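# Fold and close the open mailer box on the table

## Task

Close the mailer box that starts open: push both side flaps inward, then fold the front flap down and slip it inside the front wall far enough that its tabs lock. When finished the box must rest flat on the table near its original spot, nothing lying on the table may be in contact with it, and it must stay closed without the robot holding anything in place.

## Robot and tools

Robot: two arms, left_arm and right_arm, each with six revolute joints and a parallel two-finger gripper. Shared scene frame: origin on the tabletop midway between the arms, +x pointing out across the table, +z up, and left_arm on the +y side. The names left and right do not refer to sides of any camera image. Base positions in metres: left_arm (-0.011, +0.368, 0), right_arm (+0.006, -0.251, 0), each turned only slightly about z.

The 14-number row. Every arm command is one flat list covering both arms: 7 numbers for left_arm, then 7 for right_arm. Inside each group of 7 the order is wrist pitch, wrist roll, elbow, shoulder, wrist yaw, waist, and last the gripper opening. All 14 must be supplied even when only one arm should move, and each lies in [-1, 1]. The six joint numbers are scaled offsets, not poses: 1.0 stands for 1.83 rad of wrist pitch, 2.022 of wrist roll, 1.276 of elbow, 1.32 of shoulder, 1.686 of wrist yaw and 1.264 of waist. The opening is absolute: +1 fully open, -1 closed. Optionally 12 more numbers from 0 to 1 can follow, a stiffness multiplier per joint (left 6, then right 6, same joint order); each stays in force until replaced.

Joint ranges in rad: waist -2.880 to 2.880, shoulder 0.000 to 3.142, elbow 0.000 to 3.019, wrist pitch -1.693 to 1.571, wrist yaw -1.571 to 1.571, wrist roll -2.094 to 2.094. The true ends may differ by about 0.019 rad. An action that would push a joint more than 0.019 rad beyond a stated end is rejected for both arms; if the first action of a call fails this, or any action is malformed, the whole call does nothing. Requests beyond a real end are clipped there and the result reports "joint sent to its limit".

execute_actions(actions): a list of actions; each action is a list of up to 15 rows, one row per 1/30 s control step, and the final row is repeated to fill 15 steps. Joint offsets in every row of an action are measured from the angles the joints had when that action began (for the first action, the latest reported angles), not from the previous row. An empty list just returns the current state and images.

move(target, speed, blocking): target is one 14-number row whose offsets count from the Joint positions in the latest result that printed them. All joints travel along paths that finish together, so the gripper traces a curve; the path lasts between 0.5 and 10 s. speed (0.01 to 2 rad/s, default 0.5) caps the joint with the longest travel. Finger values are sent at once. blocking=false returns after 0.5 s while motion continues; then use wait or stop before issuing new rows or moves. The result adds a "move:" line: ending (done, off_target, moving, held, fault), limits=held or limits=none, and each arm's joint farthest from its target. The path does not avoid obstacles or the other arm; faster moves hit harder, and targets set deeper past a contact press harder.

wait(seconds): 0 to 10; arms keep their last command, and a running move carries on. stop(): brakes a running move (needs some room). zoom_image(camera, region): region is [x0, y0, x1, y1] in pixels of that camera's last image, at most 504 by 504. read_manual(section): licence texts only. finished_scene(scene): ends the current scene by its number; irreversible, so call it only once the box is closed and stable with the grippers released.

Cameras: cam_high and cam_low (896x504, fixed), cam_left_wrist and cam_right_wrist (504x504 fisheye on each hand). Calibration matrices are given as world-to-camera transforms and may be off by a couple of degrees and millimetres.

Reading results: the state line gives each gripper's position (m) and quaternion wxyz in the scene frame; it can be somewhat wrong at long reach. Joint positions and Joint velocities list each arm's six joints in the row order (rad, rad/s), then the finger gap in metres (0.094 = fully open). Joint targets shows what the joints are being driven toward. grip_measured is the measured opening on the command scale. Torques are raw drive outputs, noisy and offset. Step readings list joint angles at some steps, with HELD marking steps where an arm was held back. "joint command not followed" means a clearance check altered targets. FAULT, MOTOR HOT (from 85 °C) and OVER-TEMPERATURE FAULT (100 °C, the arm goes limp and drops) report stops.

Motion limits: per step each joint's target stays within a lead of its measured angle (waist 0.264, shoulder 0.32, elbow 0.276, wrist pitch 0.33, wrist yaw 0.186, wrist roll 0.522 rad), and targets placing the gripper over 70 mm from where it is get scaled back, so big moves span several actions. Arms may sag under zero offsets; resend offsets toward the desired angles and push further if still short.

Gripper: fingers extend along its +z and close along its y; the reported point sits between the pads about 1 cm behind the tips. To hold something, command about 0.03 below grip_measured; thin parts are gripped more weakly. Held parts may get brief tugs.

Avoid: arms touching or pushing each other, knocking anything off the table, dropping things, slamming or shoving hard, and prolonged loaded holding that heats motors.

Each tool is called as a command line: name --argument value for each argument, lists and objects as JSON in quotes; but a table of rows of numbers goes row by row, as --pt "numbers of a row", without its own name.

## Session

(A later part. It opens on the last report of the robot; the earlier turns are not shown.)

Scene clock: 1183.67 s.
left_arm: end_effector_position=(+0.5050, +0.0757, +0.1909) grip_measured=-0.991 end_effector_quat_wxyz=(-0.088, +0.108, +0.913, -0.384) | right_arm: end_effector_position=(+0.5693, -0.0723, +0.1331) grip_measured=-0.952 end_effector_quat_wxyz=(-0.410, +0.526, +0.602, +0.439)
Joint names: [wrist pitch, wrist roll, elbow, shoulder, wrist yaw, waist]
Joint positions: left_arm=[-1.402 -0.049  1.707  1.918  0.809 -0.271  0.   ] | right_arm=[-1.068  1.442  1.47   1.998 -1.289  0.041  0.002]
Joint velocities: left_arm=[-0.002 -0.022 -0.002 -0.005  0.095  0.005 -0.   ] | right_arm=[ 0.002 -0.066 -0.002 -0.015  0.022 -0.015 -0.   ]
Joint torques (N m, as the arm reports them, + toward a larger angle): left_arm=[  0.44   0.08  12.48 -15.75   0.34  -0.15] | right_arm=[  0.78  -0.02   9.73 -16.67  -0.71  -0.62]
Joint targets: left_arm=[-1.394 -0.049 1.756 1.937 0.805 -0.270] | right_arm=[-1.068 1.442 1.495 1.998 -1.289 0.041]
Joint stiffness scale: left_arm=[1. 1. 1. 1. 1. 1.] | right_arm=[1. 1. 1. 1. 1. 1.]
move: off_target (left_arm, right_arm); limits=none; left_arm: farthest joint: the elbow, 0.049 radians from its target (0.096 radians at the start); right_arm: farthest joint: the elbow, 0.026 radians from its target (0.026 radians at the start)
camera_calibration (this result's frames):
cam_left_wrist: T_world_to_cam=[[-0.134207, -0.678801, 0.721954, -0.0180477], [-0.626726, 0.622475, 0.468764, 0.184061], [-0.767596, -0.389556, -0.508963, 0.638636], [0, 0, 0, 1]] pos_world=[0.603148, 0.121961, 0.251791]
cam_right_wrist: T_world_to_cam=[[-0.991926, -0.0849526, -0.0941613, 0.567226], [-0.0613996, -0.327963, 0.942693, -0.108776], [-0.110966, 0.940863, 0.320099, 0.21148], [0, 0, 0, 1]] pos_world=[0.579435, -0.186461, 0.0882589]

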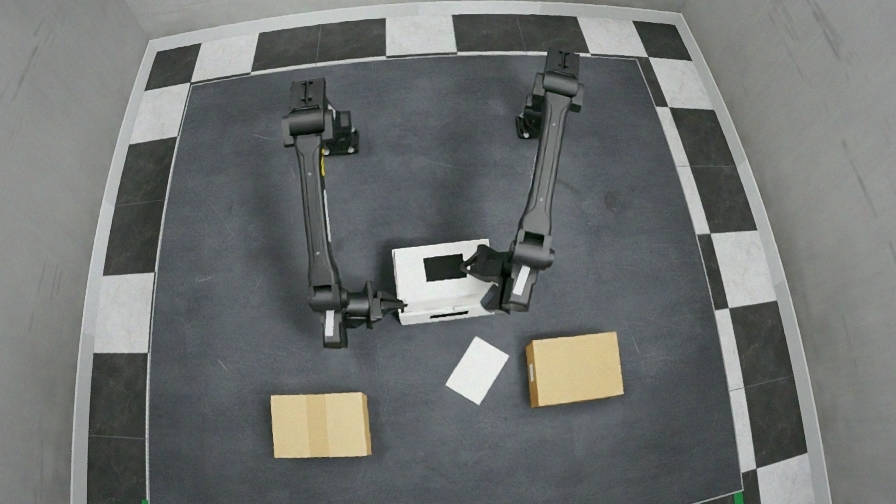

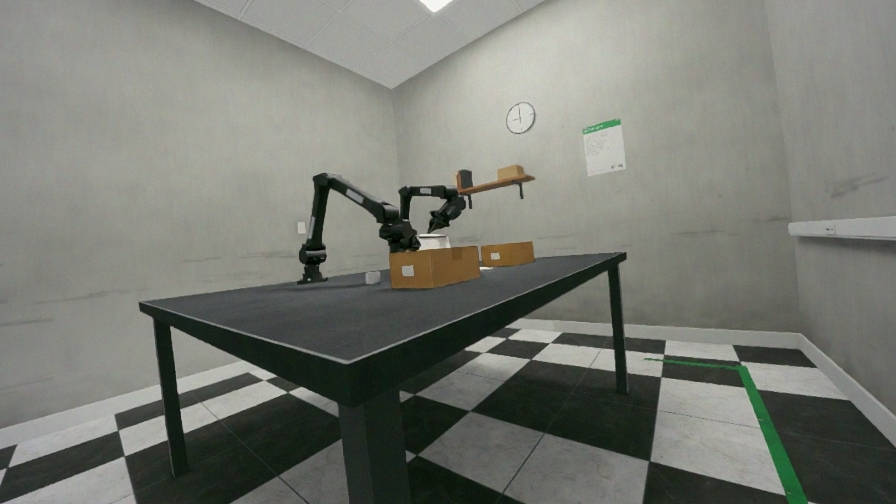

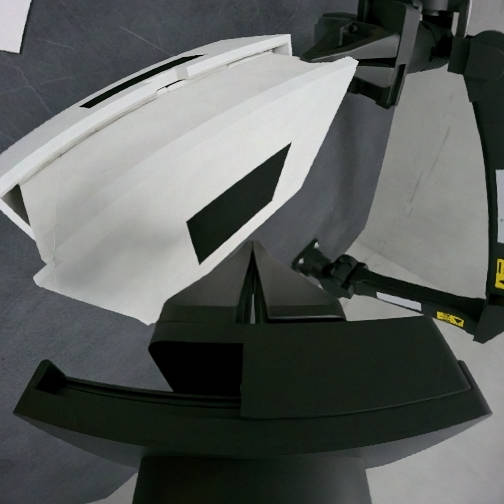

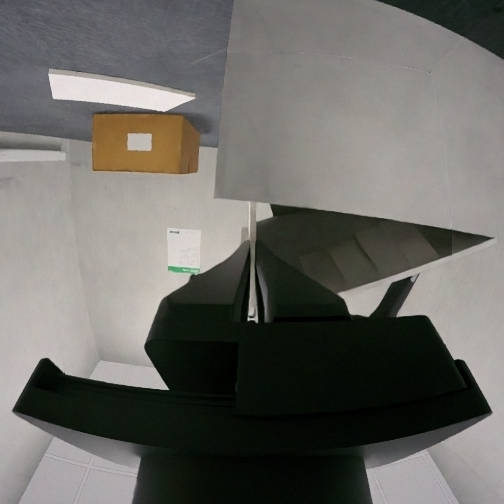

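move --target '[0.03,0,0.038,0.06,0,0,-1, 0,0,0.02,0,0,0,-0.96]' --speed 0.1

move --target '[0,0,0.035,0.02,0,0,-1, 0,0,0.02,0,0,0,-0.8]'

Scene clock: 1192.20 s.
left_arm: end_effector_position=(+0.5160, +0.0721, +0.1592) grip_measured=-0.991 end_effector_quat_wxyz=(-0.094, +0.106, +0.913, -0.384) | right_arm: end_effector_position=(+0.5693, -0.0724, +0.1328) grip_measured=-0.952 end_effector_quat_wxyz=(-0.409, +0.526, +0.602, +0.439)
Joint names: [wrist pitch, wrist roll, elbow, shoulder, wrist yaw, waist]
Joint positions: left_arm=[-1.359 -0.049  1.709  1.976  0.81  -0.271  0.   ] | right_arm=[-1.068  1.442  1.47   1.998 -1.288  0.041  0.002]
Joint velocities: left_arm=[-0.007  0.007  0.012  0.015 -0.037  0.005  0.   ] | right_arm=[ 0.002 -0.066  0.002 -0.005  0.022 -0.005  0.   ]
Joint torques (N m, as the arm reports them, + toward a larger angle): left_arm=[  0.54   0.09  12.12 -15.82   0.43  -0.17] | right_arm=[  0.63  -0.01   9.65 -16.45  -0.85  -0.41]
Joint targets: left_arm=[-1.347 -0.049 1.755 1.997 0.809 -0.271] | right_arm=[-1.068 1.442 1.495 1.998 -1.289 0.041]
Joint stiffness scale: left_arm=[1. 1. 1. 1. 1. 1.] | right_arm=[1. 1. 1. 1. 1. 1.]
move: off_target (left_arm, right_arm); limits=none; left_arm: farthest joint: the elbow, 0.046 radians from its target (0.048 radians at the start); right_arm: farthest joint: the elbow, 0.026 radians from its target (0.026 radians at the start)
camera_calibration (this result's frames):
cam_left_wrist: T_world_to_cam=[[-0.126038, -0.680489, 0.721838, -0.000185534], [-0.621433, 0.62134, 0.47724, 0.204051], [-0.773263, -0.388423, -0.501191, 0.631147], [0, 0, 0, 1]] pos_world=[0.614823, 0.118241, 0.219078]
cam_right_wrist: T_world_to_cam=[[-0.991919, -0.0851345, -0.09407, 0.567163], [-0.0614235, -0.326528, 0.94319, -0.108512], [-0.111014, 0.941346, 0.31866, 0.211883], [0, 0, 0, 1]] pos_world=[0.579436, -0.186602, 0.0881816]

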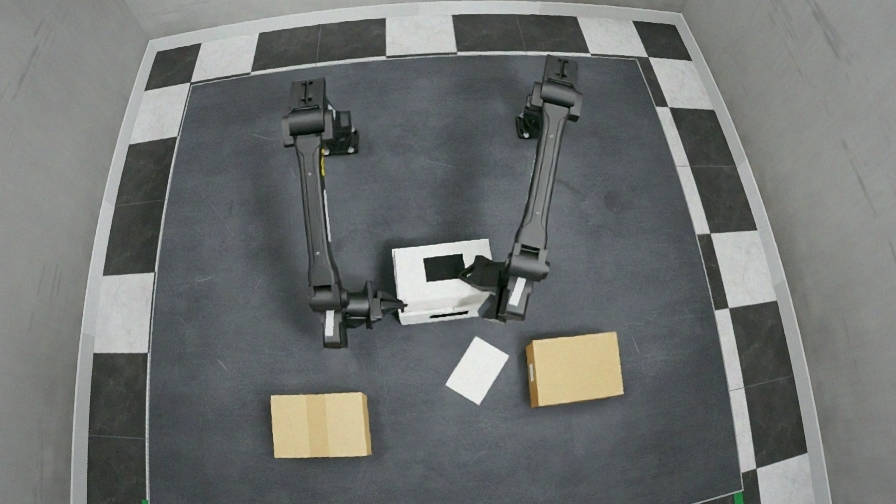

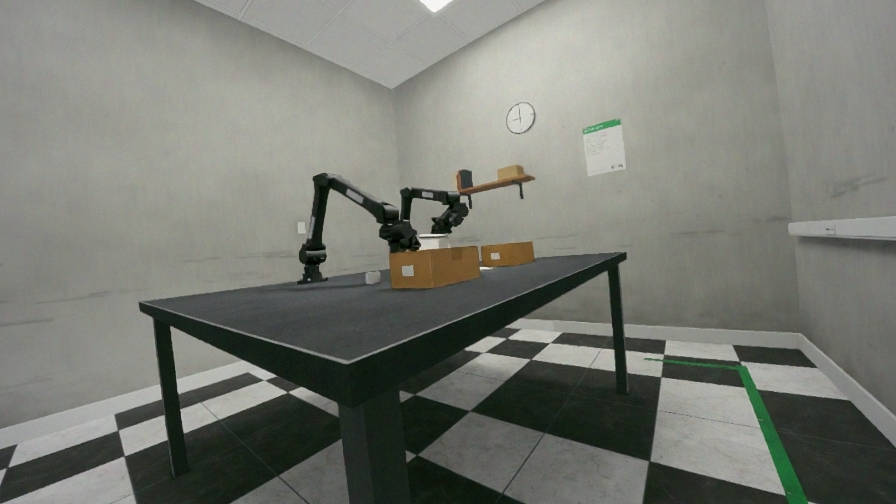

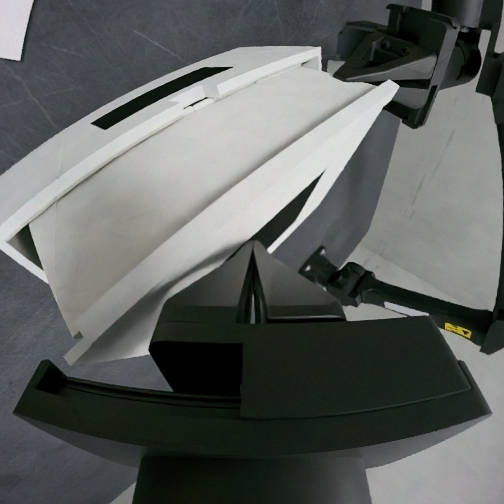

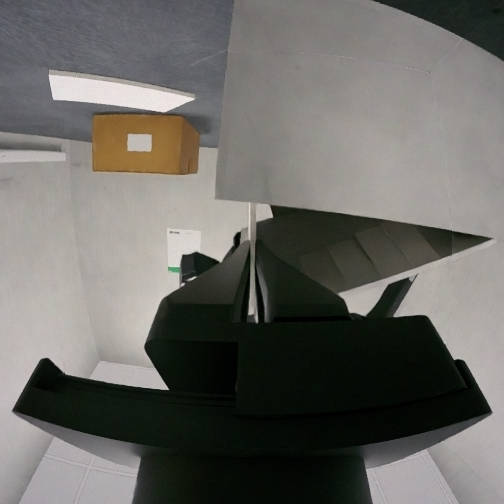

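Scene clock: 1192.90 s.
left_arm: end_effector_position=(+0.5158, +0.0722, +0.1589) grip_measured=-0.991 end_effector_quat_wxyz=(-0.094, +0.106, +0.913, -0.383) | right_arm: end_effector_position=(+0.5693, -0.0724, +0.1328) grip_measured=-0.802 end_effector_quat_wxyz=(-0.409, +0.526, +0.602, +0.439)
Joint names: [wrist pitch, wrist roll, elbow, shoulder, wrist yaw, waist]
Joint positions: left_arm=[-1.359 -0.049  1.709  1.976  0.81  -0.271  0.   ] | right_arm=[-1.068  1.442  1.47   1.998 -1.288  0.041  0.009]
Joint velocities: left_arm=[ 0.007  0.037 -0.002 -0.005 -0.007 -0.005 -0.   ] | right_arm=[ 0.007 -0.037  0.002 -0.015 -0.051 -0.005 -0.   ]
Joint torques (N m, as the arm reports them, + toward a larger angle): left_arm=[  0.02   0.09  12.09 -15.55   0.49  -0.12] | right_arm=[  0.63   0.     9.76 -16.29  -0.75  -0.25]
Joint targets: left_arm=[-1.359 -0.049 1.754 2.002 0.810 -0.271] | right_arm=[-1.068 1.442 1.495 1.998 -1.288 0.041]
Joint stiffness scale: left_arm=[1. 1. 1. 1. 1. 1.] | right_arm=[1. 1. 1. 1. 1. 1.]
move: off_target (left_arm, right_arm); limits=none; left_arm: farthest joint: the elbow, 0.045 radians from its target (0.044 radians at the start); right_arm: farthest joint: the elbow, 0.026 radians from its target (0.026 radians at the start)
camera_calibration (this result's frames):
cam_left_wrist: T_world_to_cam=[[-0.125513, -0.680653, 0.721774, -0.000219083], [-0.621085, 0.621231, 0.477834, 0.203741], [-0.773628, -0.388309, -0.500716, 0.630976], [0, 0, 0, 1]] pos_world=[0.614653, 0.118294, 0.218743]
cam_right_wrist: T_world_to_cam=[[-0.991919, -0.0851345, -0.09407, 0.567163], [-0.0614235, -0.326528, 0.94319, -0.108512], [-0.111014, 0.941346, 0.31866, 0.211883], [0, 0, 0, 1]] pos_world=[0.579436, -0.186602, 0.0881816]

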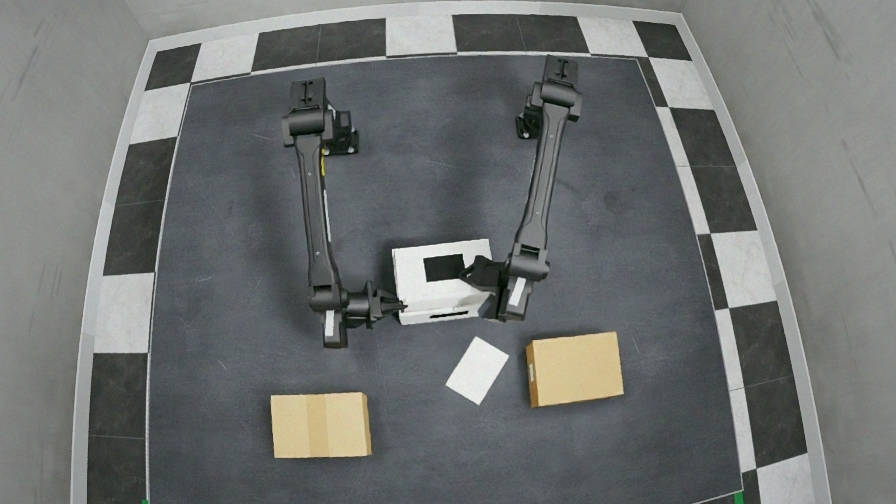

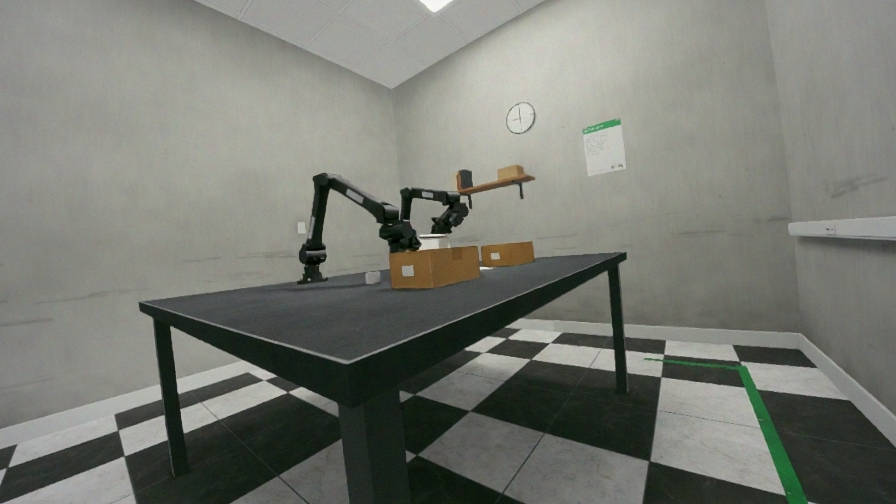

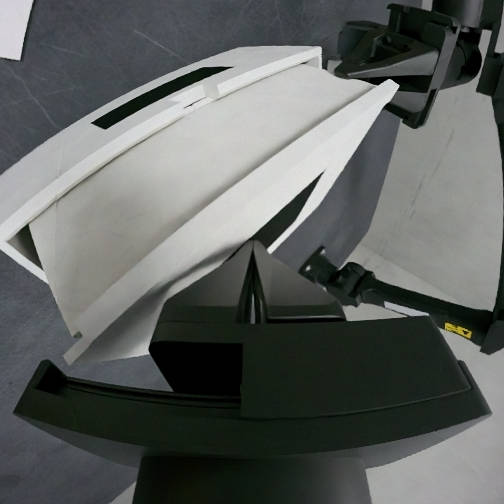

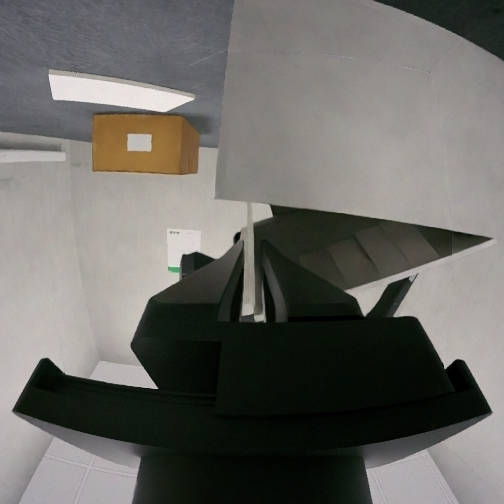

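move --target '[0.008,0,0.035,0.035,0,0,-1, 0,0,0.02,-0.005,0,-0.09,-0.8]' --speed 0.1

move --target '[0.04,0,0.045,0.11,0,0,-1, -0.1,-0.3,0.12,-0.1,0.1,-0.03,-0.8]' --speed 0.25

Scene clock: 1201.67 s.
left_arm: end_effector_position=(+0.5172, +0.0718, +0.1471) grip_measured=-0.991 end_effector_quat_wxyz=(-0.101, +0.103, +0.913, -0.382) | right_arm: end_effector_position=(+0.5848, -0.1316, +0.1328) grip_measured=-0.802 end_effector_quat_wxyz=(-0.386, +0.557, +0.574, +0.460)
Joint names: [wrist pitch, wrist roll, elbow, shoulder, wrist yaw, waist]
Joint positions: left_arm=[-1.353 -0.049  1.709  1.996  0.81  -0.271  0.   ] | right_arm=[-1.068  1.442  1.47   1.998 -1.288 -0.063  0.009]
Joint velocities: left_arm=[ 0.012  0.007  0.017 -0.015 -0.022 -0.015 -0.   ] | right_arm=[-0.002 -0.007  0.002 -0.005  0.022 -0.005 -0.001]
Joint torques (N m, as the arm reports them, + toward a larger angle): left_arm=[  0.44   0.09  11.95 -15.88   0.49  -0.09] | right_arm=[  0.5    0.01   9.72 -16.65  -0.76  -0.65]
Joint targets: left_arm=[-1.344 -0.049 1.753 2.022 0.810 -0.271] | right_arm=[-1.068 1.442 1.495 1.991 -1.288 -0.073]
Joint stiffness scale: left_arm=[1. 1. 1. 1. 1. 1.] | right_arm=[1. 1. 1. 1. 1. 1.]
move: off_target (left_arm, right_arm); limits=none; left_arm: farthest joint: the elbow, 0.045 radians from its target (0.045 radians at the start); right_arm: farthest joint: the elbow, 0.026 radians from its target (0.026 radians at the start)
camera_calibration (this result's frames):
cam_left_wrist: T_world_to_cam=[[-0.115012, -0.68394, 0.720415, 0.00318385], [-0.61404, 0.619026, 0.489654, 0.205318], [-0.78085, -0.386048, -0.491162, 0.628157], [0, 0, 0, 1]] pos_world=[0.616936, 0.117579, 0.205699]
cam_right_wrist: T_world_to_cam=[[-0.995402, 0.0180617, -0.09407, 0.59312], [-0.0949133, -0.31841, 0.94319, -0.10626], [-0.0129172, 0.947781, 0.31866, 0.212881], [0, 0, 0, 1]] pos_world=[0.583057, -0.246312, 0.0881816]

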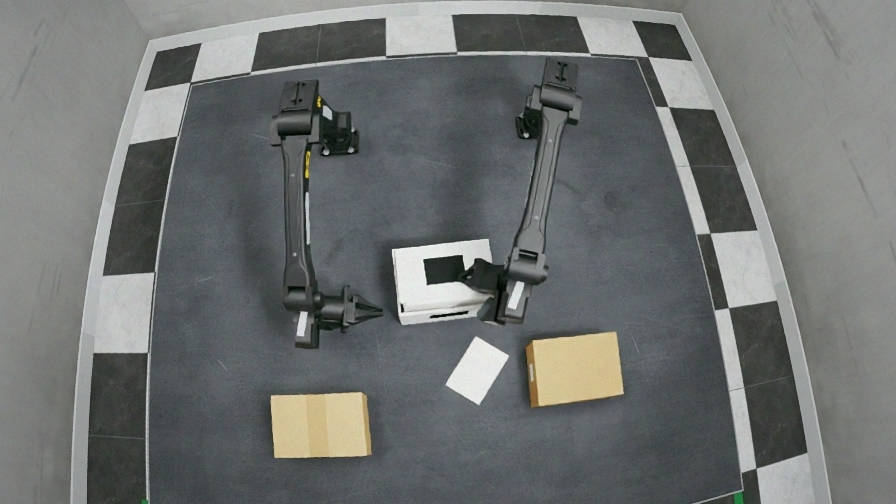

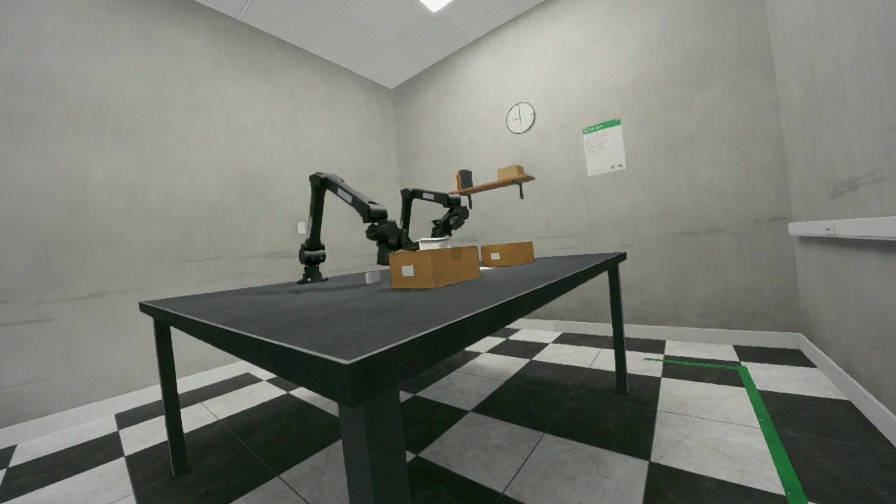

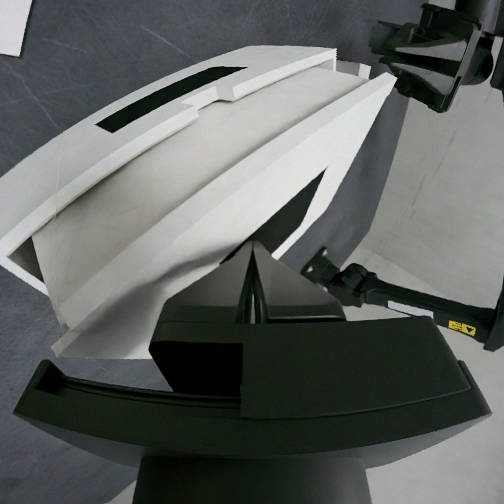

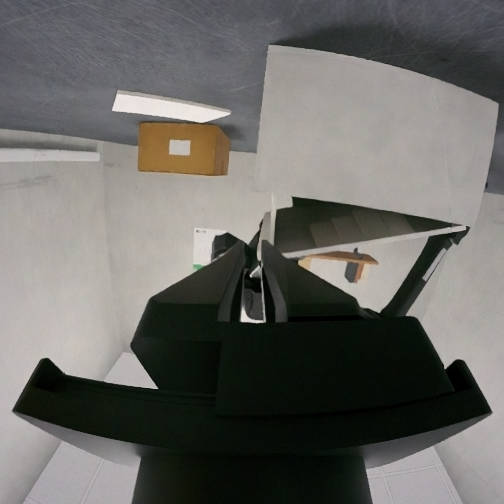

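Scene clock: 1204.77 s.
left_arm: end_effector_position=(+0.5343, +0.0646, +0.1119) grip_measured=-0.992 end_effector_quat_wxyz=(-0.103, +0.102, +0.910, -0.388) | right_arm: end_effector_position=(+0.5905, -0.1556, +0.2127) grip_measured=-0.802 end_effector_quat_wxyz=(-0.179, +0.378, +0.757, +0.501)
Joint names: [wrist pitch, wrist roll, elbow, shoulder, wrist yaw, waist]
Joint positions: left_arm=[-1.306 -0.049  1.738  2.077  0.825 -0.271  0.   ] | right_arm=[-1.24   0.847  1.582  1.876 -1.123 -0.086  0.009]
Joint velocities: left_arm=[-0.007  0.007  0.012 -0.015 -0.037 -0.024 -0.   ] | right_arm=[ 0.002 -0.007 -0.012 -0.005 -0.007 -0.005  0.   ]
Joint torques (N m, as the arm reports them, + toward a larger angle): left_arm=[  1.18   0.09  10.43 -13.5   -0.11  -0.11] | right_arm=[  0.05  -0.15  11.65 -16.71  -0.58  -0.99]
Joint targets: left_arm=[-1.280 -0.049 1.766 2.141 0.810 -0.271] | right_arm=[-1.252 0.835 1.623 1.865 -1.119 -0.101]
Joint stiffness scale: left_arm=[1. 1. 1. 1. 1. 1.] | right_arm=[1. 1. 1. 1. 1. 1.]
move: off_target (left_arm, right_arm); limits=none; left_arm: farthest joint: the shoulder, 0.065 radians from its target (0.145 radians at the start); right_arm: farthest joint: the elbow, 0.041 radians from its target (0.153 radians at the start)
camera_calibration (this result's frames):
cam_left_wrist: T_world_to_cam=[[-0.109061, -0.674711, 0.72998, 0.0207558], [-0.611159, 0.624676, 0.486071, 0.23587], [-0.783958, -0.393123, -0.480483, 0.622348], [0, 0, 0, 1]] pos_world=[0.634313, 0.111321, 0.169227]
cam_right_wrist: T_world_to_cam=[[-0.752657, -0.234407, -0.615273, 0.534943], [-0.585063, -0.190529, 0.788289, 0.153604], [-0.302007, 0.953285, 0.00626026, 0.448246], [0, 0, 0, 1]] pos_world=[0.62787, -0.272646, 0.205246]

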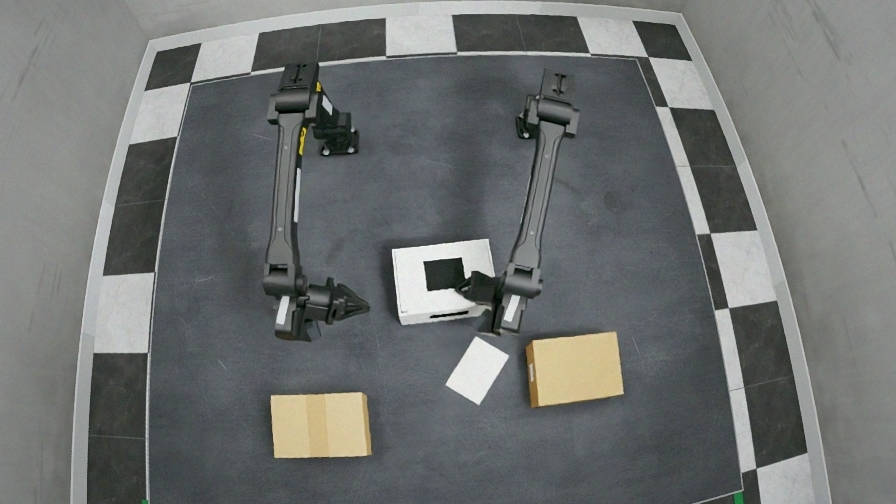

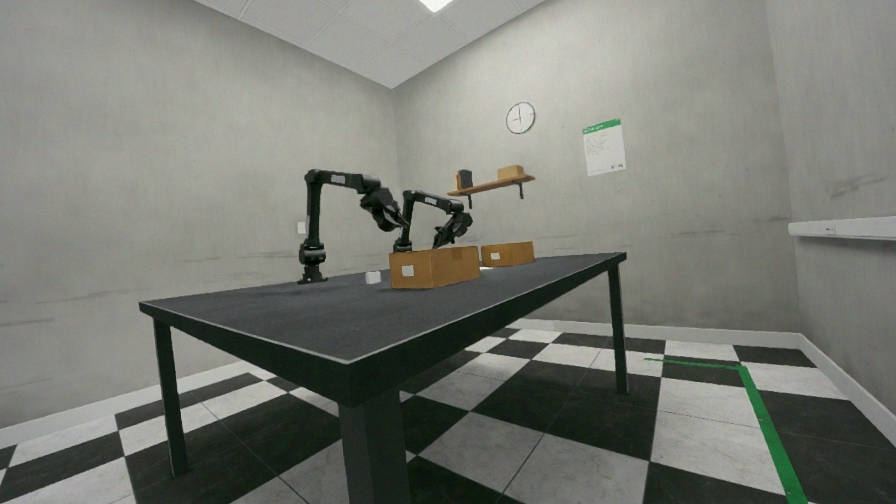

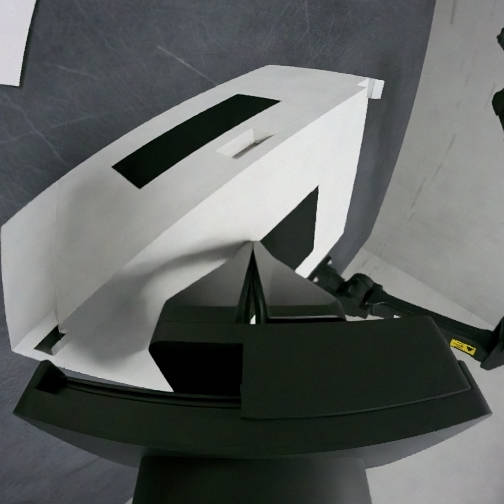

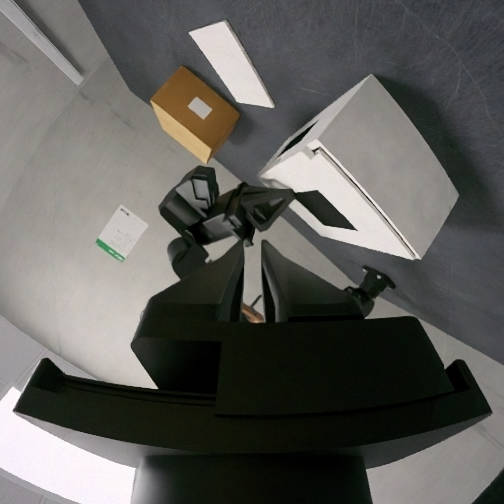

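Press right side too.

move --target '[0,0,0.02,0.045,0,0,-1, -0.04,-0.41,0.04,0.03,0.188,0.18,-1]' --speed 0.7

move --target '[0,0,0.02,0.045,0,0,-1, 0.04,0,0.02,0.11,0,0,-1]' --speed 0.12

move --target '[-0.02,0,0.065,-0.015,0,0,-1, -0.02,0,0.065,-0.015,0,0,-1]' --speed 0.12

Scene clock: 1226.63 s.
left_arm: end_effector_position=(+0.5342, +0.0643, +0.1122) grip_measured=-0.992 end_effector_quat_wxyz=(-0.104, +0.101, +0.909, -0.392) | right_arm: end_effector_position=(+0.5519, -0.0603, +0.1580) grip_measured=-0.996 end_effector_quat_wxyz=(-0.049, -0.034, +0.919, +0.391)
Joint names: [wrist pitch, wrist roll, elbow, shoulder, wrist yaw, waist]
Joint positions: left_arm=[-1.306 -0.049  1.738  2.078  0.832 -0.27   0.   ] | right_arm=[-1.303  0.03   1.591  1.901 -0.809  0.136  0.   ]
Joint velocities: left_arm=[-0.007  0.007  0.002 -0.024 -0.037  0.005  0.001] | right_arm=[ 0.002 -0.081 -0.007 -0.005 -0.081 -0.024  0.   ]
Joint torques (N m, as the arm reports them, + toward a larger angle): left_arm=[ -0.01   0.09  10.21 -14.11   0.18  -0.13] | right_arm=[  0.13  -0.23  11.97 -15.06  -0.51  -0.29]
Joint targets: left_arm=[-1.306 -0.049 1.764 2.136 0.824 -0.271] | right_arm=[-1.314 0.018 1.634 1.915 -0.806 0.141]
Joint stiffness scale: left_arm=[1. 1. 1. 1. 1. 1.] | right_arm=[1. 1. 1. 1. 1. 1.]
move: off_target (left_arm, right_arm); limits=none; left_arm: farthest joint: the shoulder, 0.059 radians from its target (0.060 radians at the start); right_arm: farthest joint: the elbow, 0.042 radians from its target (0.051 radians at the start)
camera_calibration (this result's frames):
cam_left_wrist: T_world_to_cam=[[-0.105541, -0.670131, 0.734701, 0.0176102], [-0.61022, 0.627008, 0.484244, 0.235514], [-0.785171, -0.397221, -0.475102, 0.622591], [0, 0, 0, 1]] pos_world=[0.634414, 0.111438, 0.16881]
cam_right_wrist: T_world_to_cam=[[0.0291188, -0.708936, -0.704671, 0.0487119], [-0.746422, -0.48431, 0.456397, 0.316062], [-0.664835, 0.512693, -0.543268, 0.606531], [0, 0, 0, 1]] pos_world=[0.63774, -0.123359, 0.219585]

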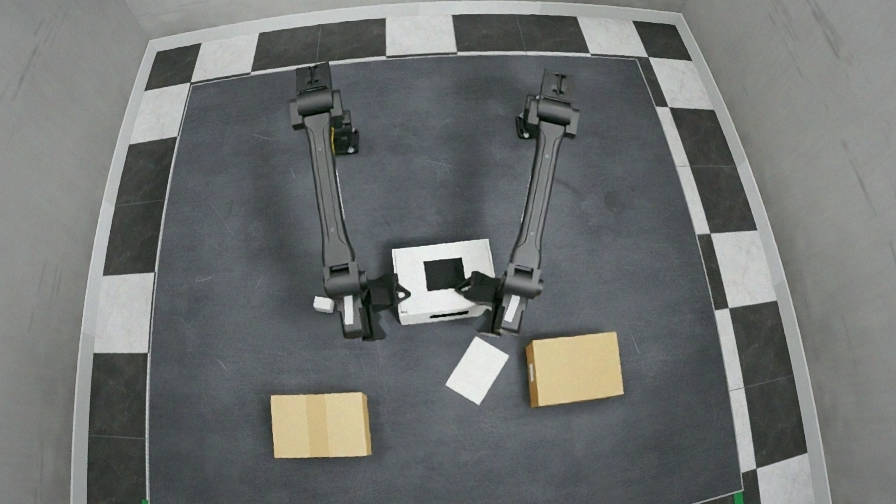

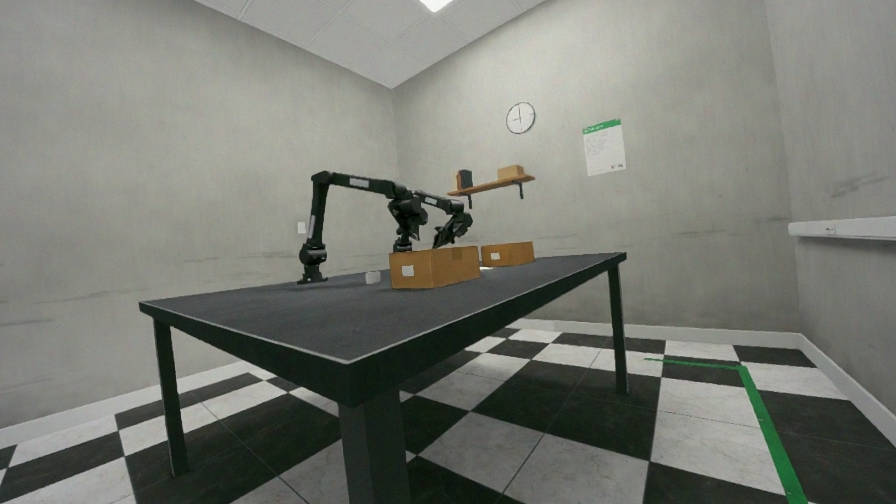

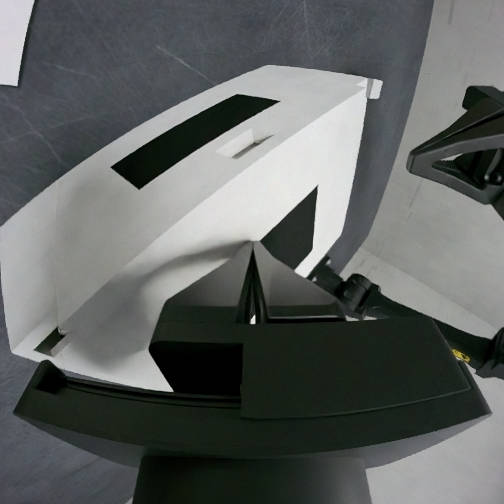

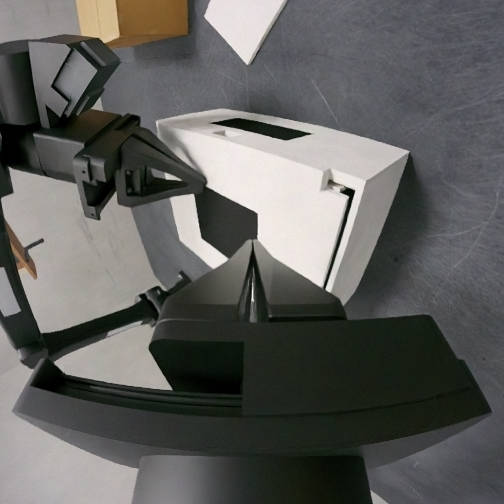

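Scene clock: 1228.13 s.
left_arm: end_effector_position=(+0.5343, +0.0640, +0.1122) grip_measured=-0.992 end_effector_quat_wxyz=(-0.105, +0.100, +0.907, -0.395) | right_arm: end_effector_position=(+0.5617, -0.0573, +0.1121) grip_measured=-0.996 end_effector_quat_wxyz=(-0.068, -0.025, +0.915, +0.396)
Joint names: [wrist pitch, wrist roll, elbow, shoulder, wrist yaw, waist]
Joint positions: left_arm=[-1.306 -0.049  1.738  2.079  0.84  -0.269  0.   ] | right_arm=[-1.259  0.03   1.595  1.989 -0.824  0.136  0.   ]
Joint velocities: left_arm=[-0.012  0.051 -0.012 -0.005 -0.022 -0.015 -0.   ] | right_arm=[ 0.007 -0.007  0.002 -0.015 -0.051 -0.005 -0.   ]
Joint torques (N m, as the arm reports them, + toward a larger angle): left_arm=[  0.01   0.09  10.2  -14.16   0.18  -0.25] | right_arm=[  1.8   -0.1   10.12 -12.75  -0.05   0.37]
Joint targets: left_arm=[-1.306 -0.049 1.764 2.137 0.832 -0.270] | right_arm=[-1.229 0.030 1.617 2.046 -0.809 0.136]
Joint stiffness scale: left_arm=[1. 1. 1. 1. 1. 1.] | right_arm=[1. 1. 1. 1. 1. 1.]
move: off_target (left_arm, right_arm); limits=none; left_arm: farthest joint: the shoulder, 0.058 radians from its target (0.060 radians at the start); right_arm: farthest joint: the shoulder, 0.057 radians from its target (0.145 radians at the start)
camera_calibration (this result's frames):
cam_left_wrist: T_world_to_cam=[[-0.10165, -0.66529, 0.739633, 0.0144753], [-0.609503, 0.629249, 0.482236, 0.235401], [-0.78624, -0.401789, -0.469459, 0.622866], [0, 0, 0, 1]] pos_world=[0.634671, 0.111765, 0.168185]
cam_right_wrist: T_world_to_cam=[[-0.00177636, -0.702021, -0.712154, 0.0368005], [-0.726815, -0.488225, 0.483091, 0.331495], [-0.686831, 0.518462, -0.509372, 0.595504], [0, 0, 0, 1]] pos_world=[0.650011, -0.121067, 0.169398]

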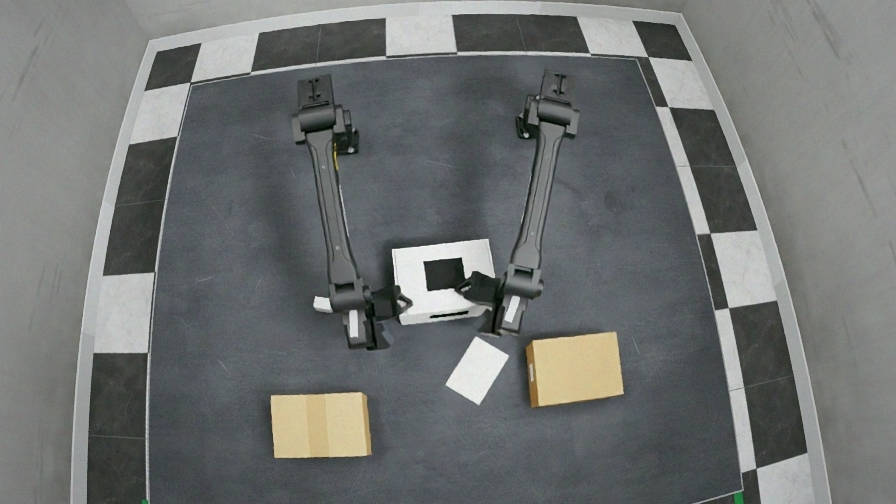

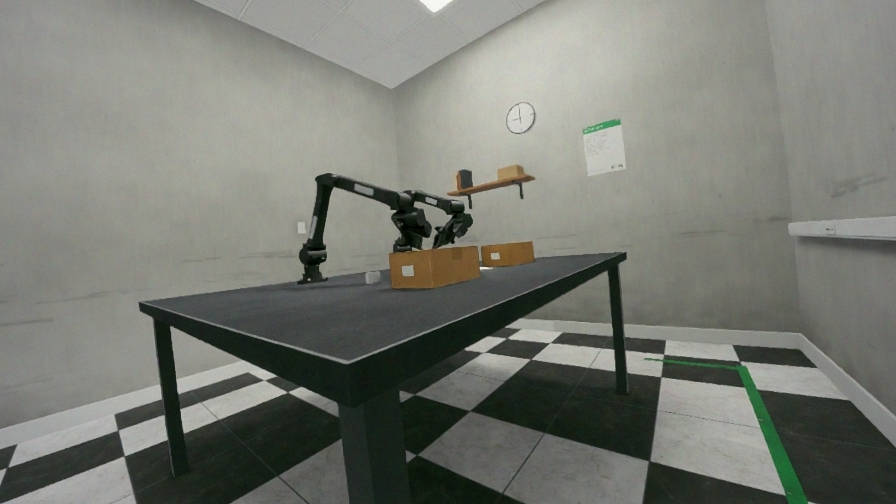

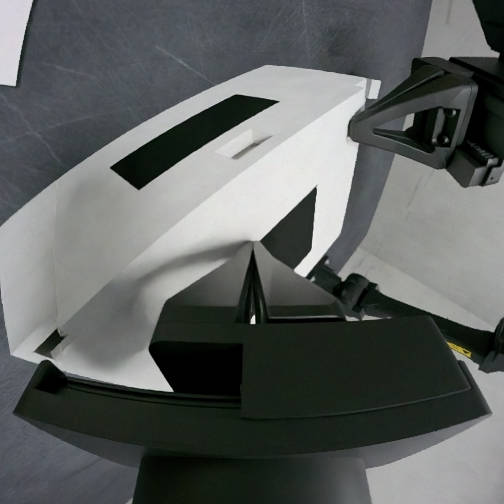

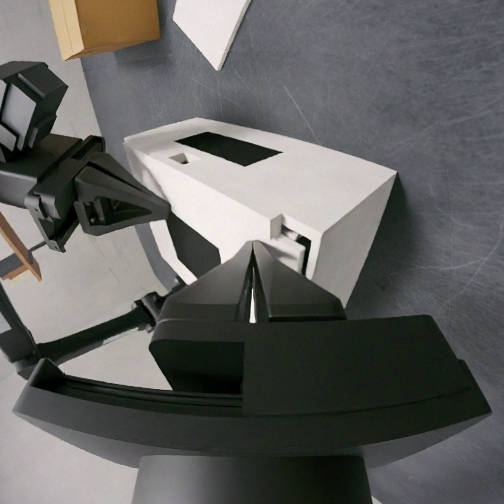

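Scene clock: 1229.23 s.
left_arm: end_effector_position=(+0.5405, +0.0619, +0.1266) grip_measured=-0.992 end_effector_quat_wxyz=(-0.101, +0.101, +0.906, -0.398) | right_arm: end_effector_position=(+0.5710, -0.0558, +0.1325) grip_measured=-0.996 end_effector_quat_wxyz=(-0.056, -0.030, +0.915, +0.399)
Joint names: [wrist pitch, wrist roll, elbow, shoulder, wrist yaw, waist]
Joint positions: left_arm=[-1.335 -0.049  1.777  2.079  0.843 -0.269  0.   ] | right_arm=[-1.285  0.03   1.639  1.981 -0.827  0.136  0.   ]
Joint velocities: left_arm=[-0.002 -0.066 -0.002  0.005  0.037 -0.015  0.   ] | right_arm=[ 0.002 -0.007  0.007 -0.015  0.007 -0.015 -0.002]
Joint torques (N m, as the arm reports them, + toward a larger angle): left_arm=[ -0.38   0.09  11.9  -20.25   0.34  -0.29] | right_arm=[  0.09  -0.07  11.67 -17.29  -0.5   -0.8 ]
Joint targets: left_arm=[-1.343 -0.049 1.821 2.060 0.840 -0.269] | right_arm=[-1.296 0.030 1.678 1.969 -0.824 0.136]
Joint stiffness scale: left_arm=[1. 1. 1. 1. 1. 1.] | right_arm=[1. 1. 1. 1. 1. 1.]
move: off_target (left_arm, right_arm); limits=none; left_arm: farthest joint: the elbow, 0.044 radians from its target (0.083 radians at the start); right_arm: farthest joint: the elbow, 0.039 radians from its target (0.083 radians at the start)
camera_calibration (this result's frames):
cam_left_wrist: T_world_to_cam=[[-0.107131, -0.660567, 0.743085, 0.00532823], [-0.613727, 0.631937, 0.47328, 0.236853], [-0.782216, -0.405348, -0.473108, 0.632095], [0, 0, 0, 1]] pos_world=[0.640369, 0.110062, 0.182992]
cam_right_wrist: T_world_to_cam=[[0.0164774, -0.697598, -0.7163, 0.042711], [-0.739083, -0.490995, 0.461174, 0.338974], [-0.673413, 0.521806, -0.523673, 0.605934], [0, 0, 0, 1]] pos_world=[0.65787, -0.11995, 0.191579]

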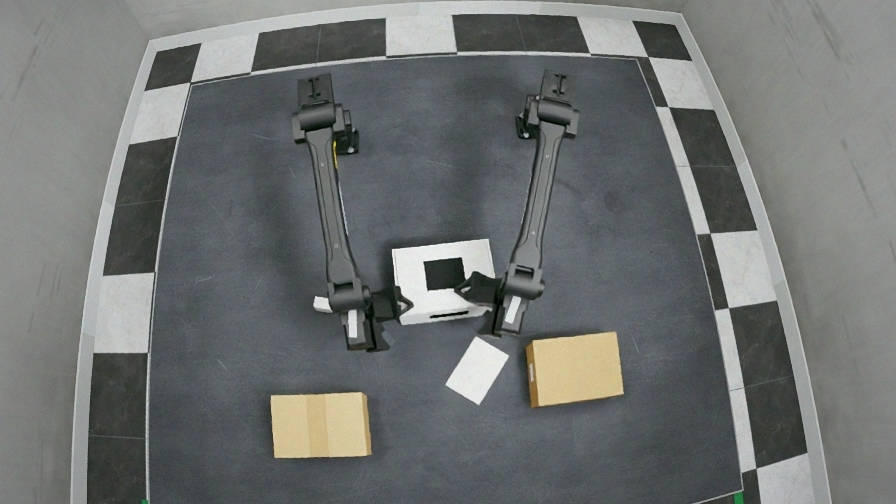

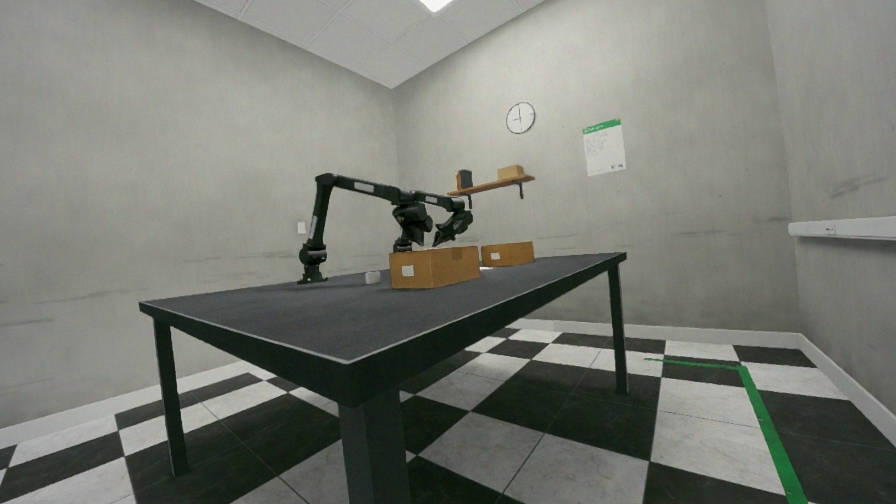

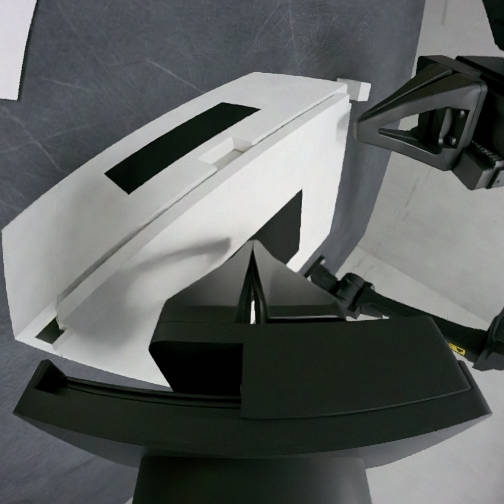

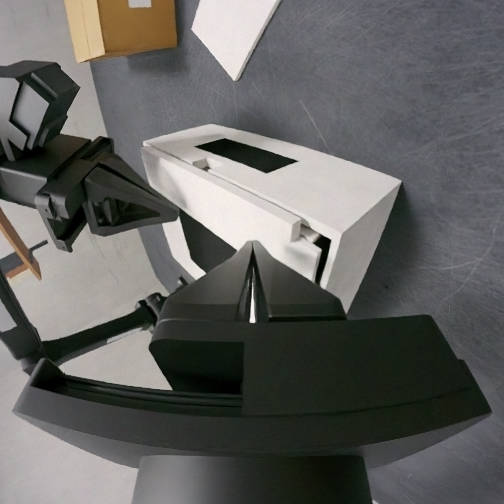

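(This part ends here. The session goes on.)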